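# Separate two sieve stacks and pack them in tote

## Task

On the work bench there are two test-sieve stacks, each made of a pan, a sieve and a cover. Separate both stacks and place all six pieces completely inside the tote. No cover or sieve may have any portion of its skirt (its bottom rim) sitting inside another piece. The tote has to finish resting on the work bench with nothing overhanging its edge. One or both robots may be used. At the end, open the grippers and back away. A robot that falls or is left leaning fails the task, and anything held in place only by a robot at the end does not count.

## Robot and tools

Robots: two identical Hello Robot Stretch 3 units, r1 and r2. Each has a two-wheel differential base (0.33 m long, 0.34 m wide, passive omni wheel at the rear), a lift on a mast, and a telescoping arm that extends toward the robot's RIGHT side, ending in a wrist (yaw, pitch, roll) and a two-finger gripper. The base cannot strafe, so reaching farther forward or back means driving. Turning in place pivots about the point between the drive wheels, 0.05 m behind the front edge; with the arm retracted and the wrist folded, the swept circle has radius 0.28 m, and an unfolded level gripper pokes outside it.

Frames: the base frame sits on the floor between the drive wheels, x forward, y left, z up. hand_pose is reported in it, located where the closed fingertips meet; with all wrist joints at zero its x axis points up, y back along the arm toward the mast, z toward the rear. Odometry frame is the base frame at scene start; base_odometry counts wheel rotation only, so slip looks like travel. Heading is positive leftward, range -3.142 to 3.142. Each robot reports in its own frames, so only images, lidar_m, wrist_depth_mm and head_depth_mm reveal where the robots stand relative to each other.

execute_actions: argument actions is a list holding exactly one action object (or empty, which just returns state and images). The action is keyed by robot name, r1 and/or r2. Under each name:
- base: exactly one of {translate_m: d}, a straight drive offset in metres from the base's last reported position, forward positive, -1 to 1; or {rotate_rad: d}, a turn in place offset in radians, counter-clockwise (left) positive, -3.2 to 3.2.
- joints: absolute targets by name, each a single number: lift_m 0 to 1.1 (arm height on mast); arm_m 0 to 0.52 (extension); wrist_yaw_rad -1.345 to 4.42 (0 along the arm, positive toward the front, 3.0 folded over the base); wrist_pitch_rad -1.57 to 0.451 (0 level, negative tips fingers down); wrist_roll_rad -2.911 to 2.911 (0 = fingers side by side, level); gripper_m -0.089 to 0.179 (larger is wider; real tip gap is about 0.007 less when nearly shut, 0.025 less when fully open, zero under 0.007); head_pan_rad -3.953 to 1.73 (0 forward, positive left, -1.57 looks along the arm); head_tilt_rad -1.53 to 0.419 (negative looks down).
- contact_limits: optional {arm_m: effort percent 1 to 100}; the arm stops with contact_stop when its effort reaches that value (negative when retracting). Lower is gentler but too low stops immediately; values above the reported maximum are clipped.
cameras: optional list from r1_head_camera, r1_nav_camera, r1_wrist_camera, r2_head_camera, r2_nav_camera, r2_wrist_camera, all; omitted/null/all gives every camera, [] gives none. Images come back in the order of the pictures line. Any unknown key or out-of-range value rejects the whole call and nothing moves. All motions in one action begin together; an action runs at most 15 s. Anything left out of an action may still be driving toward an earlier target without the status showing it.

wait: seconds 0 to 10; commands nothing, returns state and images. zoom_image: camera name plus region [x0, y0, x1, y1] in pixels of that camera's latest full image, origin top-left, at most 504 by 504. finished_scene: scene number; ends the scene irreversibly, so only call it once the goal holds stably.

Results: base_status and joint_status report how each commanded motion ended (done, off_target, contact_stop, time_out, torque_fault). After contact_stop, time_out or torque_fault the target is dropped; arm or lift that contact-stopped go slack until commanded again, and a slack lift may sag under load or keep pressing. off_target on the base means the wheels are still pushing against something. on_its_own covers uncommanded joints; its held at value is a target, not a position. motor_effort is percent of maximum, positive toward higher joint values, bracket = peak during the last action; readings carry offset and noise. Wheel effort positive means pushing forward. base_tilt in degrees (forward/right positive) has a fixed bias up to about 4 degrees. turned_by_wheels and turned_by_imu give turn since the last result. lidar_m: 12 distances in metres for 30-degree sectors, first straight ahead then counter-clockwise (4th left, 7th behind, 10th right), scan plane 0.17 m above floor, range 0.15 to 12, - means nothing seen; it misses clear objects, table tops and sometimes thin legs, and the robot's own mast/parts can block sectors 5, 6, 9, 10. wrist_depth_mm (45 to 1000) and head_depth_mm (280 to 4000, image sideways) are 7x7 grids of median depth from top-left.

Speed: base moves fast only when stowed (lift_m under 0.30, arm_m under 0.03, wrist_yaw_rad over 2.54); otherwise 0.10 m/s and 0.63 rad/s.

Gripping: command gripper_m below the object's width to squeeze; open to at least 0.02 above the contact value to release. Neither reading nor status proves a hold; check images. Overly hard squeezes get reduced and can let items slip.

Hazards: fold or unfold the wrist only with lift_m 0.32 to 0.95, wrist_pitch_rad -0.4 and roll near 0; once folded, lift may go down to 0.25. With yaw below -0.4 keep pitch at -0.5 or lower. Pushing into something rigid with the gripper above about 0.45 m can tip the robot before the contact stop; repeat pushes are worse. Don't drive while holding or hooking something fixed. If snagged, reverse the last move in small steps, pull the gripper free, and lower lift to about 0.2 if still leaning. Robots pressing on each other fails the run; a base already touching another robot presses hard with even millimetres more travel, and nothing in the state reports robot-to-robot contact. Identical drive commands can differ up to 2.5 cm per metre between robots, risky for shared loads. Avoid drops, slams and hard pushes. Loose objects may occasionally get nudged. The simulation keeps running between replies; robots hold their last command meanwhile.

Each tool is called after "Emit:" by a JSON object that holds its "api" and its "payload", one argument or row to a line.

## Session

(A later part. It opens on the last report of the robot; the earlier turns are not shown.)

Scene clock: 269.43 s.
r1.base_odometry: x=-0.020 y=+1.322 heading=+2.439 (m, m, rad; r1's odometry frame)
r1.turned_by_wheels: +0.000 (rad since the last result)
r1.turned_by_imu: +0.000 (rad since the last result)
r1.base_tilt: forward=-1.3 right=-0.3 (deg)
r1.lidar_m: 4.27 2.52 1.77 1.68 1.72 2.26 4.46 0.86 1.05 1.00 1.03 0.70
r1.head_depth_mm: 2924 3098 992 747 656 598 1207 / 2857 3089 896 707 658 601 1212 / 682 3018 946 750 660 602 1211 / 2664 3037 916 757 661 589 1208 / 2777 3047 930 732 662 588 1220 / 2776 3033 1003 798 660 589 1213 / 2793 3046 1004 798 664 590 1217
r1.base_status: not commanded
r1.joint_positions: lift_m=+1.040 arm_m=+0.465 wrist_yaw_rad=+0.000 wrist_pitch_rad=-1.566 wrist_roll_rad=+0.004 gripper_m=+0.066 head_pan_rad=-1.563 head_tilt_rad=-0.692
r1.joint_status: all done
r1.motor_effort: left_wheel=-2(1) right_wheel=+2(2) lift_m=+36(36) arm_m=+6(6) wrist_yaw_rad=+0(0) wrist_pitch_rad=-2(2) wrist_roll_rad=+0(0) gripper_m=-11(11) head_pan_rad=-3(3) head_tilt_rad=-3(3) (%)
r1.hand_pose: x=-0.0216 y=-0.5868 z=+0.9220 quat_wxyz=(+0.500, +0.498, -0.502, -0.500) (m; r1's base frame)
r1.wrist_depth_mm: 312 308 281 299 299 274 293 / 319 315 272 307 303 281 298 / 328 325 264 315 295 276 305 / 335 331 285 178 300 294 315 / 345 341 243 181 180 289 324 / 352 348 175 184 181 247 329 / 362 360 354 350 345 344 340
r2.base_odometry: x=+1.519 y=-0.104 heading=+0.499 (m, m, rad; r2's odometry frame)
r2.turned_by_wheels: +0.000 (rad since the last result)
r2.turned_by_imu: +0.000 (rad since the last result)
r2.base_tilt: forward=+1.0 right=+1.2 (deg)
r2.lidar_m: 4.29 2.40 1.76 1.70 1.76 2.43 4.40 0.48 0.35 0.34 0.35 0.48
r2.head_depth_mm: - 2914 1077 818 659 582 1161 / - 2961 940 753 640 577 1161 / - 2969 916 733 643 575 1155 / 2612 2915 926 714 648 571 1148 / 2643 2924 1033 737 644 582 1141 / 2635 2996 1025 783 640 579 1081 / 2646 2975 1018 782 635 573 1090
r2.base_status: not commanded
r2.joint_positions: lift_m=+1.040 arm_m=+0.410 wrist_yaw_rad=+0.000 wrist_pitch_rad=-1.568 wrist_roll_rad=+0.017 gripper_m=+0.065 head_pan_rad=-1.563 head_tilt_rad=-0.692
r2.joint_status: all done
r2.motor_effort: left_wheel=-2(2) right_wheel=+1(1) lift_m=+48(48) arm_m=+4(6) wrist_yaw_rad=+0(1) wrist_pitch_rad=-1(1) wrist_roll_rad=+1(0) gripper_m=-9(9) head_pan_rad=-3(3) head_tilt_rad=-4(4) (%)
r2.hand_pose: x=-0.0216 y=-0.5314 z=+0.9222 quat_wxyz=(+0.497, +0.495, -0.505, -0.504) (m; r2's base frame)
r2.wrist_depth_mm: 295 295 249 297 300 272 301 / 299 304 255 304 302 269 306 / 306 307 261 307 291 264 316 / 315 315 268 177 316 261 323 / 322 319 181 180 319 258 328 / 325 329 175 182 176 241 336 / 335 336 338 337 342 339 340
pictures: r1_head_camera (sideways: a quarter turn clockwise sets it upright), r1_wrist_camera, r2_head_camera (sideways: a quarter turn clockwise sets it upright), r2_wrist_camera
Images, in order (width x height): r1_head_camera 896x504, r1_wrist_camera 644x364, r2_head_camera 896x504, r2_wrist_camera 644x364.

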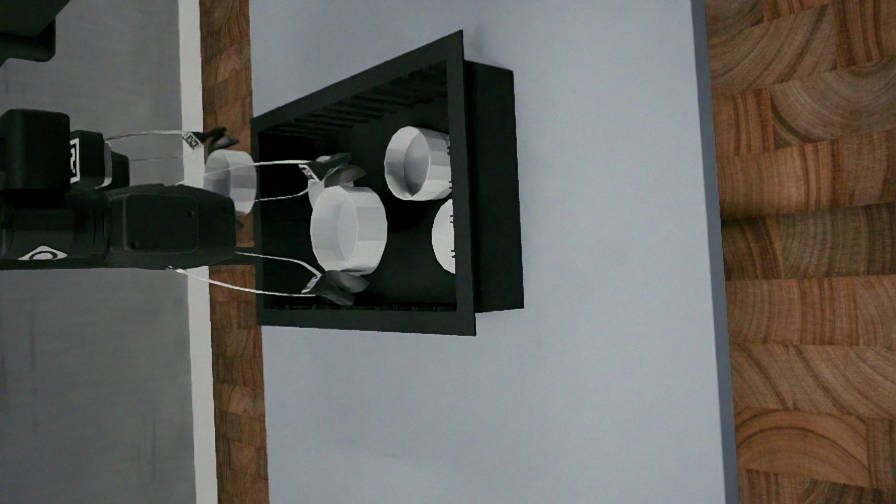

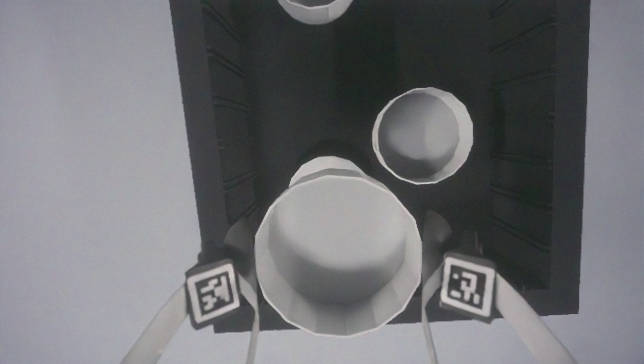

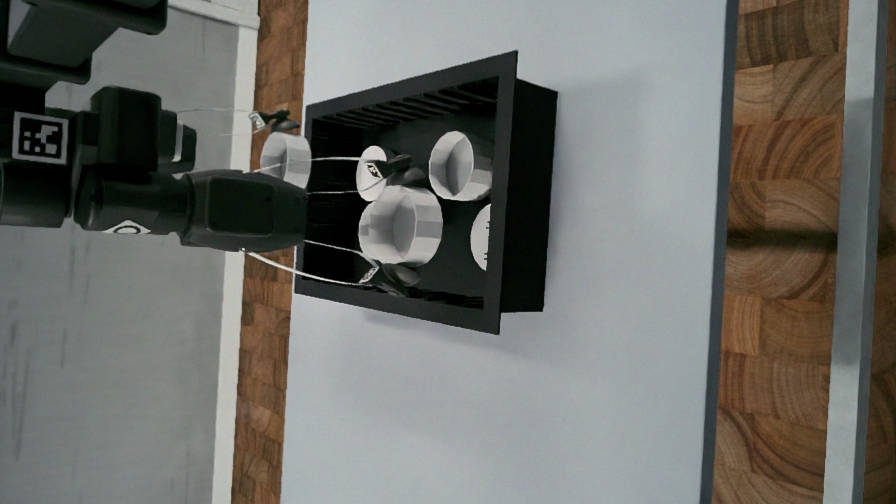

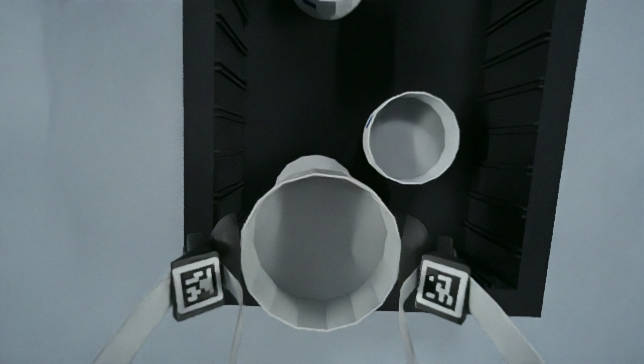

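Emit:
{"api": "execute_actions", "payload": {
  "actions": [
    {"r1":{"joints":{"lift_m":0.923}},"r2":{"joints":{"lift_m":0.928}}}
  ],
  "cameras": []
}}

Emit:
{"api": "execute_actions", "payload": {
  "actions": [
    {"r1":{"joints":{"gripper_m":0.102}},"r2":{"joints":{"gripper_m":0.102}}}
  ],
  "cameras": []
}}

Emit:
{"api": "execute_actions", "payload": {
  "actions": [
    {"r1":{"joints":{"lift_m":1.02}},"r2":{"joints":{"lift_m":1.02}}}
  ],
  "cameras": []
}}

Emit:
{"api": "execute_actions", "payload": {
  "actions": [
    {"r1":{"joints":{"arm_m":0.1}},"r2":{"joints":{"arm_m":0.1}}}
  ],
  "cameras": ["r1_head_camera","r2_head_camera"]
}}

Scene clock: 276.53 s.
r1.base_odometry: x=-0.020 y=+1.322 heading=+2.439 (m, m, rad; r1's odometry frame)
r1.turned_by_wheels: +0.000 (rad since the last result)
r1.turned_by_imu: +0.001 (rad since the last result)
r1.base_tilt: forward=-1.5 right=-0.3 (deg)
r1.lidar_m: 4.27 2.52 1.77 1.68 1.72 2.26 4.45 0.86 1.06 1.00 1.03 0.69
r1.head_depth_mm: 2869 3096 - 720 659 600 1203 / 2777 - 893 708 658 600 1206 / 695 - 921 711 660 601 1214 / 739 3026 935 731 660 588 1209 / 2819 3087 932 732 662 589 1216 / 2752 3064 1001 797 662 589 1211 / 2749 3063 1009 799 662 590 1218
r1.base_status: not commanded
r1.joint_positions: lift_m=+0.923 arm_m=+0.465 wrist_yaw_rad=+0.000 wrist_pitch_rad=-1.566 wrist_roll_rad=+0.004 gripper_m=+0.066 head_pan_rad=-1.563 head_tilt_rad=-0.692
r1.joint_status: all done
r1.motor_effort: left_wheel=-2(2) right_wheel=+2(2) lift_m=+19(33) arm_m=+5(5) wrist_yaw_rad=+0(0) wrist_pitch_rad=-2(2) wrist_roll_rad=+0(0) gripper_m=-11(11) head_pan_rad=-3(3) head_tilt_rad=-3(4) (%)
r1.hand_pose: x=-0.0216 y=-0.5868 z=+0.8057 quat_wxyz=(+0.500, +0.498, -0.502, -0.500) (m; r1's base frame)
r1.wrist_depth_mm: 111 143 191 190 188 186 181 / 113 140 196 194 191 173 175 / 116 138 199 199 180 177 169 / 120 135 204 178 182 181 180 / 215 132 183 181 179 204 192 / 221 128 170 185 181 208 193 / 228 128 198 186 190 183 178
r2.base_odometry: x=+1.519 y=-0.104 heading=+0.499 (m, m, rad; r2's odometry frame)
r2.turned_by_wheels: +0.000 (rad since the last result)
r2.turned_by_imu: -0.001 (rad since the last result)
r2.base_tilt: forward=+0.9 right=+1.2 (deg)
r2.lidar_m: 4.29 2.39 1.76 1.70 1.76 2.42 4.41 0.48 0.35 0.34 0.35 0.48
r2.head_depth_mm: 2578 2854 - 753 643 579 1168 / 2577 2745 899 754 641 576 1155 / 822 - 910 772 646 573 1144 / 2559 2991 936 795 647 573 1150 / 2628 2899 1027 733 645 579 1136 / 2619 2969 1023 794 642 576 1076 / 2648 3001 1009 781 635 576 1087
r2.base_status: not commanded
r2.joint_positions: lift_m=+0.928 arm_m=+0.410 wrist_yaw_rad=+0.000 wrist_pitch_rad=-1.568 wrist_roll_rad=+0.017 gripper_m=+0.065 head_pan_rad=-1.563 head_tilt_rad=-0.692
r2.joint_status: all done
r2.motor_effort: left_wheel=-2(2) right_wheel=+1(1) lift_m=+37(44) arm_m=+4(4) wrist_yaw_rad=+0(1) wrist_pitch_rad=+0(0) wrist_roll_rad=+0(1) gripper_m=-8(8) head_pan_rad=-4(3) head_tilt_rad=-4(5) (%)
r2.hand_pose: x=-0.0216 y=-0.5314 z=+0.8105 quat_wxyz=(+0.497, +0.495, -0.505, -0.504) (m; r2's base frame)
r2.wrist_depth_mm: 109 126 189 192 192 193 181 / 112 127 193 196 195 175 180 / 114 129 197 200 183 182 171 / 116 131 202 178 187 184 177 / 118 132 181 181 205 210 175 / 208 125 174 183 175 213 174 / 213 148 165 160 173 178 166
pictures: none
No camera images: the call's "cameras" was empty. Leave "cameras" out to get every camera's image.

Scene clock: 277.40 s.
r1.base_odometry: x=-0.020 y=+1.322 heading=+2.439 (m, m, rad; r1's odometry frame)
r1.turned_by_wheels: +0.000 (rad since the last result)
r1.turned_by_imu: +0.000 (rad since the last result)
r1.base_tilt: forward=-1.3 right=-0.2 (deg)
r1.lidar_m: 4.27 2.53 1.77 1.68 1.72 2.26 4.45 0.86 1.06 1.00 1.03 0.70
r1.head_depth_mm: 2850 3117 - 720 659 600 1206 / 2823 - 896 707 658 600 1207 / 695 - 923 710 660 600 1212 / 738 3014 926 733 659 589 1211 / 2801 3005 934 733 662 590 1222 / 2751 3081 1000 797 662 590 1216 / 2757 3045 1006 799 662 591 1214
r1.base_status: not commanded
r1.joint_positions: lift_m=+0.923 arm_m=+0.465 wrist_yaw_rad=+0.000 wrist_pitch_rad=-1.566 wrist_roll_rad=+0.004 gripper_m=+0.102 head_pan_rad=-1.563 head_tilt_rad=-0.692
r1.joint_status: all done
r1.motor_effort: left_wheel=-2(2) right_wheel=+2(2) lift_m=+19(19) arm_m=+5(5) wrist_yaw_rad=+0(0) wrist_pitch_rad=-2(2) wrist_roll_rad=+0(0) gripper_m=+1(96) head_pan_rad=-3(3) head_tilt_rad=-3(4) (%)
r1.hand_pose: x=-0.0216 y=-0.5868 z=+0.8057 quat_wxyz=(+0.500, +0.498, -0.502, -0.500) (m; r1's base frame)
r1.wrist_depth_mm: 111 143 192 190 188 187 180 / 114 139 196 194 193 173 175 / 117 138 200 199 180 177 169 / 120 135 203 181 183 181 180 / 216 132 198 183 182 204 192 / 223 126 215 187 184 209 193 / 228 129 199 187 192 182 178
r2.base_odometry: x=+1.519 y=-0.104 heading=+0.499 (m, m, rad; r2's odometry frame)
r2.turned_by_wheels: +0.000 (rad since the last result)
r2.turned_by_imu: +0.000 (rad since the last result)
r2.base_tilt: forward=+1.0 right=+1.1 (deg)
r2.lidar_m: 4.29 2.39 1.76 1.70 1.77 2.43 4.41 0.48 0.35 0.34 0.35 0.48
r2.head_depth_mm: 2609 2832 - 754 645 580 1166 / 2586 2750 896 754 640 579 1154 / 824 - 908 774 646 575 1151 / 2578 2970 942 797 647 570 1147 / 2629 2954 1030 736 644 581 1150 / 2621 2969 1022 788 640 579 1079 / 2612 3032 1011 782 638 575 1084
r2.base_status: not commanded
r2.joint_positions: lift_m=+0.928 arm_m=+0.410 wrist_yaw_rad=+0.000 wrist_pitch_rad=-1.568 wrist_roll_rad=+0.017 gripper_m=+0.102 head_pan_rad=-1.563 head_tilt_rad=-0.692
r2.joint_status: all done
r2.motor_effort: left_wheel=-2(2) right_wheel=+1(1) lift_m=+38(37) arm_m=+4(4) wrist_yaw_rad=+0(0) wrist_pitch_rad=-1(1) wrist_roll_rad=+1(1) gripper_m=+0(81) head_pan_rad=-3(3) head_tilt_rad=-3(4) (%)
r2.hand_pose: x=-0.0216 y=-0.5314 z=+0.8105 quat_wxyz=(+0.497, +0.495, -0.505, -0.504) (m; r2's base frame)
r2.wrist_depth_mm: 109 126 191 192 193 194 182 / 112 127 194 194 195 179 181 / 114 129 197 199 183 182 172 / 116 131 201 180 187 185 178 / 119 129 183 182 207 210 175 / 209 121 190 185 202 214 174 / 214 148 166 163 173 177 166
pictures: none
No camera images: the call's "cameras" was empty. Leave "cameras" out to get every camera's image.

Scene clock: 279.10 s.
r1.base_odometry: x=-0.020 y=+1.322 heading=+2.439 (m, m, rad; r1's odometry frame)
r1.turned_by_wheels: +0.000 (rad since the last result)
r1.turned_by_imu: +0.000 (rad since the last result)
r1.base_tilt: forward=-1.4 right=-0.4 (deg)
r1.lidar_m: 4.27 2.53 1.77 1.68 1.72 2.27 4.44 0.86 1.05 1.00 1.03 0.70
r1.head_depth_mm: - 3132 994 747 657 599 1206 / 2862 3099 896 708 658 600 1212 / - 3130 943 746 660 601 1212 / 2043 3067 937 754 661 589 1209 / 2804 3027 936 730 661 590 1211 / 2765 3039 1002 796 662 590 1214 / 2781 3067 1004 801 661 590 1218
r1.base_status: not commanded
r1.joint_positions: lift_m=+1.020 arm_m=+0.465 wrist_yaw_rad=+0.000 wrist_pitch_rad=-1.566 wrist_roll_rad=+0.004 gripper_m=+0.102 head_pan_rad=-1.563 head_tilt_rad=-0.692
r1.joint_status: all done
r1.motor_effort: left_wheel=-2(2) right_wheel=+2(2) lift_m=+35(38) arm_m=+5(6) wrist_yaw_rad=+0(0) wrist_pitch_rad=-2(2) wrist_roll_rad=+0(0) gripper_m=+1(1) head_pan_rad=-3(3) head_tilt_rad=-4(4) (%)
r1.hand_pose: x=-0.0216 y=-0.5868 z=+0.9020 quat_wxyz=(+0.500, +0.498, -0.502, -0.500) (m; r1's base frame)
r1.wrist_depth_mm: 292 289 282 283 280 274 199 / 298 297 272 288 284 280 203 / 306 304 263 295 274 267 218 / 314 310 251 280 280 284 223 / 322 319 276 284 307 279 226 / 330 327 268 274 257 246 230 / 339 336 234 231 229 322 316
r2.base_odometry: x=+1.519 y=-0.104 heading=+0.499 (m, m, rad; r2's odometry frame)
r2.turned_by_wheels: +0.000 (rad since the last result)
r2.turned_by_imu: +0.000 (rad since the last result)
r2.base_tilt: forward=+1.0 right=+1.1 (deg)
r2.lidar_m: 4.28 2.39 1.76 1.70 1.77 2.43 4.39 0.48 0.35 0.34 0.35 0.48
r2.head_depth_mm: 2458 3006 1081 820 661 581 1169 / - 2944 981 758 644 577 1157 / - - 913 754 643 574 1157 / 2619 2896 927 792 648 571 1152 / 2614 2954 1029 740 642 580 1144 / 2627 3033 1016 786 642 578 1072 / 2612 3016 1010 781 635 574 1088
r2.base_status: not commanded
r2.joint_positions: lift_m=+1.020 arm_m=+0.410 wrist_yaw_rad=+0.000 wrist_pitch_rad=-1.568 wrist_roll_rad=+0.017 gripper_m=+0.102 head_pan_rad=-1.563 head_tilt_rad=-0.692
r2.joint_status: all done
r2.motor_effort: left_wheel=-2(2) right_wheel=+1(1) lift_m=+46(48) arm_m=+4(4) wrist_yaw_rad=+0(0) wrist_pitch_rad=-1(1) wrist_roll_rad=+0(0) gripper_m=+0(0) head_pan_rad=-4(3) head_tilt_rad=-4(4) (%)
r2.hand_pose: x=-0.0216 y=-0.5314 z=+0.9022 quat_wxyz=(+0.497, +0.495, -0.505, -0.504) (m; r2's base frame)
r2.wrist_depth_mm: 277 276 246 279 278 271 211 / 282 282 253 285 284 265 209 / 286 290 262 288 274 253 291 / 292 294 271 272 294 261 299 / 299 301 290 276 301 257 307 / 304 309 221 231 235 226 312 / 311 312 315 318 318 316 321
pictures: none
No camera images: the call's "cameras" was empty. Leave "cameras" out to get every camera's image.

Scene clock: 283.00 s.
r1.base_odometry: x=-0.020 y=+1.322 heading=+2.439 (m, m, rad; r1's odometry frame)
r1.turned_by_wheels: +0.000 (rad since the last result)
r1.turned_by_imu: +0.001 (rad since the last result)
r1.base_tilt: forward=-1.5 right=-0.4 (deg)
r1.lidar_m: 4.28 2.52 1.77 1.68 1.71 2.26 4.43 0.86 1.05 1.00 1.03 0.70
r1.head_depth_mm: - - - 749 657 599 1208 / 2809 - - 687 659 601 1209 / 2758 - - - - 948 1212 / 1349 2954 936 - - 587 1218 / 2801 3049 933 733 661 589 1215 / 2768 3045 1004 795 661 589 1211 / 2771 3078 1004 799 662 590 1217
r1.base_status: not commanded
r1.joint_positions: lift_m=+1.020 arm_m=+0.100 wrist_yaw_rad=+0.000 wrist_pitch_rad=-1.566 wrist_roll_rad=+0.004 gripper_m=+0.102 head_pan_rad=-1.563 head_tilt_rad=-0.692
r1.joint_status: all done
r1.motor_effort: left_wheel=-2(2) right_wheel=+2(2) lift_m=+35(34) arm_m=-5(5) wrist_yaw_rad=+0(0) wrist_pitch_rad=-2(2) wrist_roll_rad=+0(0) gripper_m=+0(0) head_pan_rad=-3(3) head_tilt_rad=-3(3) (%)
r1.hand_pose: x=-0.0216 y=-0.2224 z=+0.9020 quat_wxyz=(+0.500, +0.498, -0.502, -0.500) (m; r1's base frame)
r1.wrist_depth_mm: 293 290 289 285 285 281 279 / 300 297 294 291 288 - 906 / 843 - - - - - - / - - - - - - - / - - - - - - - / - - - - - - - / - - - - - - -
r2.base_odometry: x=+1.519 y=-0.104 heading=+0.499 (m, m, rad; r2's odometry frame)
r2.turned_by_wheels: +0.000 (rad since the last result)
r2.turned_by_imu: -0.001 (rad since the last result)
r2.base_tilt: forward=+1.0 right=+1.2 (deg)
r2.lidar_m: 4.30 2.39 1.76 1.70 1.76 2.43 4.40 0.48 0.35 0.34 0.35 0.48
r2.head_depth_mm: 2555 - - - 659 581 1166 / 2531 - - - 640 578 1159 / 997 2809 - - - 575 1154 / 2607 2974 932 796 - 571 1144 / 2622 2939 1033 736 645 580 1144 / 2591 3044 1027 783 642 580 1077 / 2626 2974 1015 776 636 575 1084
r2.base_status: not commanded
r2.joint_positions: lift_m=+1.020 arm_m=+0.100 wrist_yaw_rad=+0.000 wrist_pitch_rad=-1.568 wrist_roll_rad=+0.017 gripper_m=+0.102 head_pan_rad=-1.563 head_tilt_rad=-0.692
r2.joint_status: all done
r2.motor_effort: left_wheel=-2(2) right_wheel=+1(1) lift_m=+46(46) arm_m=-4(2) wrist_yaw_rad=+0(0) wrist_pitch_rad=-1(1) wrist_roll_rad=+1(1) gripper_m=+0(1) head_pan_rad=-3(4) head_tilt_rad=-4(4) (%)
r2.hand_pose: x=-0.0216 y=-0.2220 z=+0.9022 quat_wxyz=(+0.497, +0.495, -0.505, -0.504) (m; r2's base frame)
r2.wrist_depth_mm: 278 278 278 282 282 284 286 / 284 282 285 285 287 290 291 / - - - - - 297 295 / - - - - - - - / - - - - - - - / - - - - - - - / - - - - - - -
pictures: r1_head_camera (sideways: a quarter turn clockwise sets it upright), r2_head_camera (sideways: a quarter turn clockwise sets it upright)
Images, in order (width x height): r1_head_camera 896x504, r2_head_camera 896x504.

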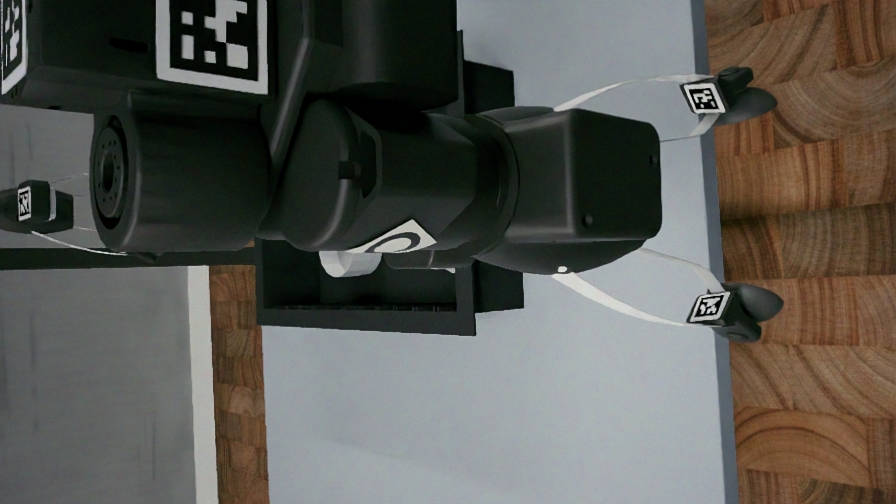

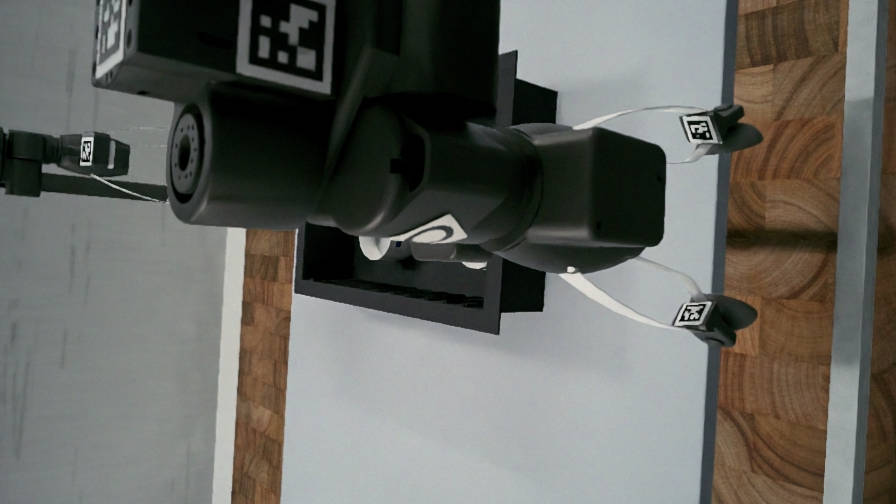

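Depth readings showed the pans settled on the covers. Finishing the scene.

Emit:
{"api": "finished_scene", "payload": {
  "scene": 1
}}

The scene is finished: the task was done.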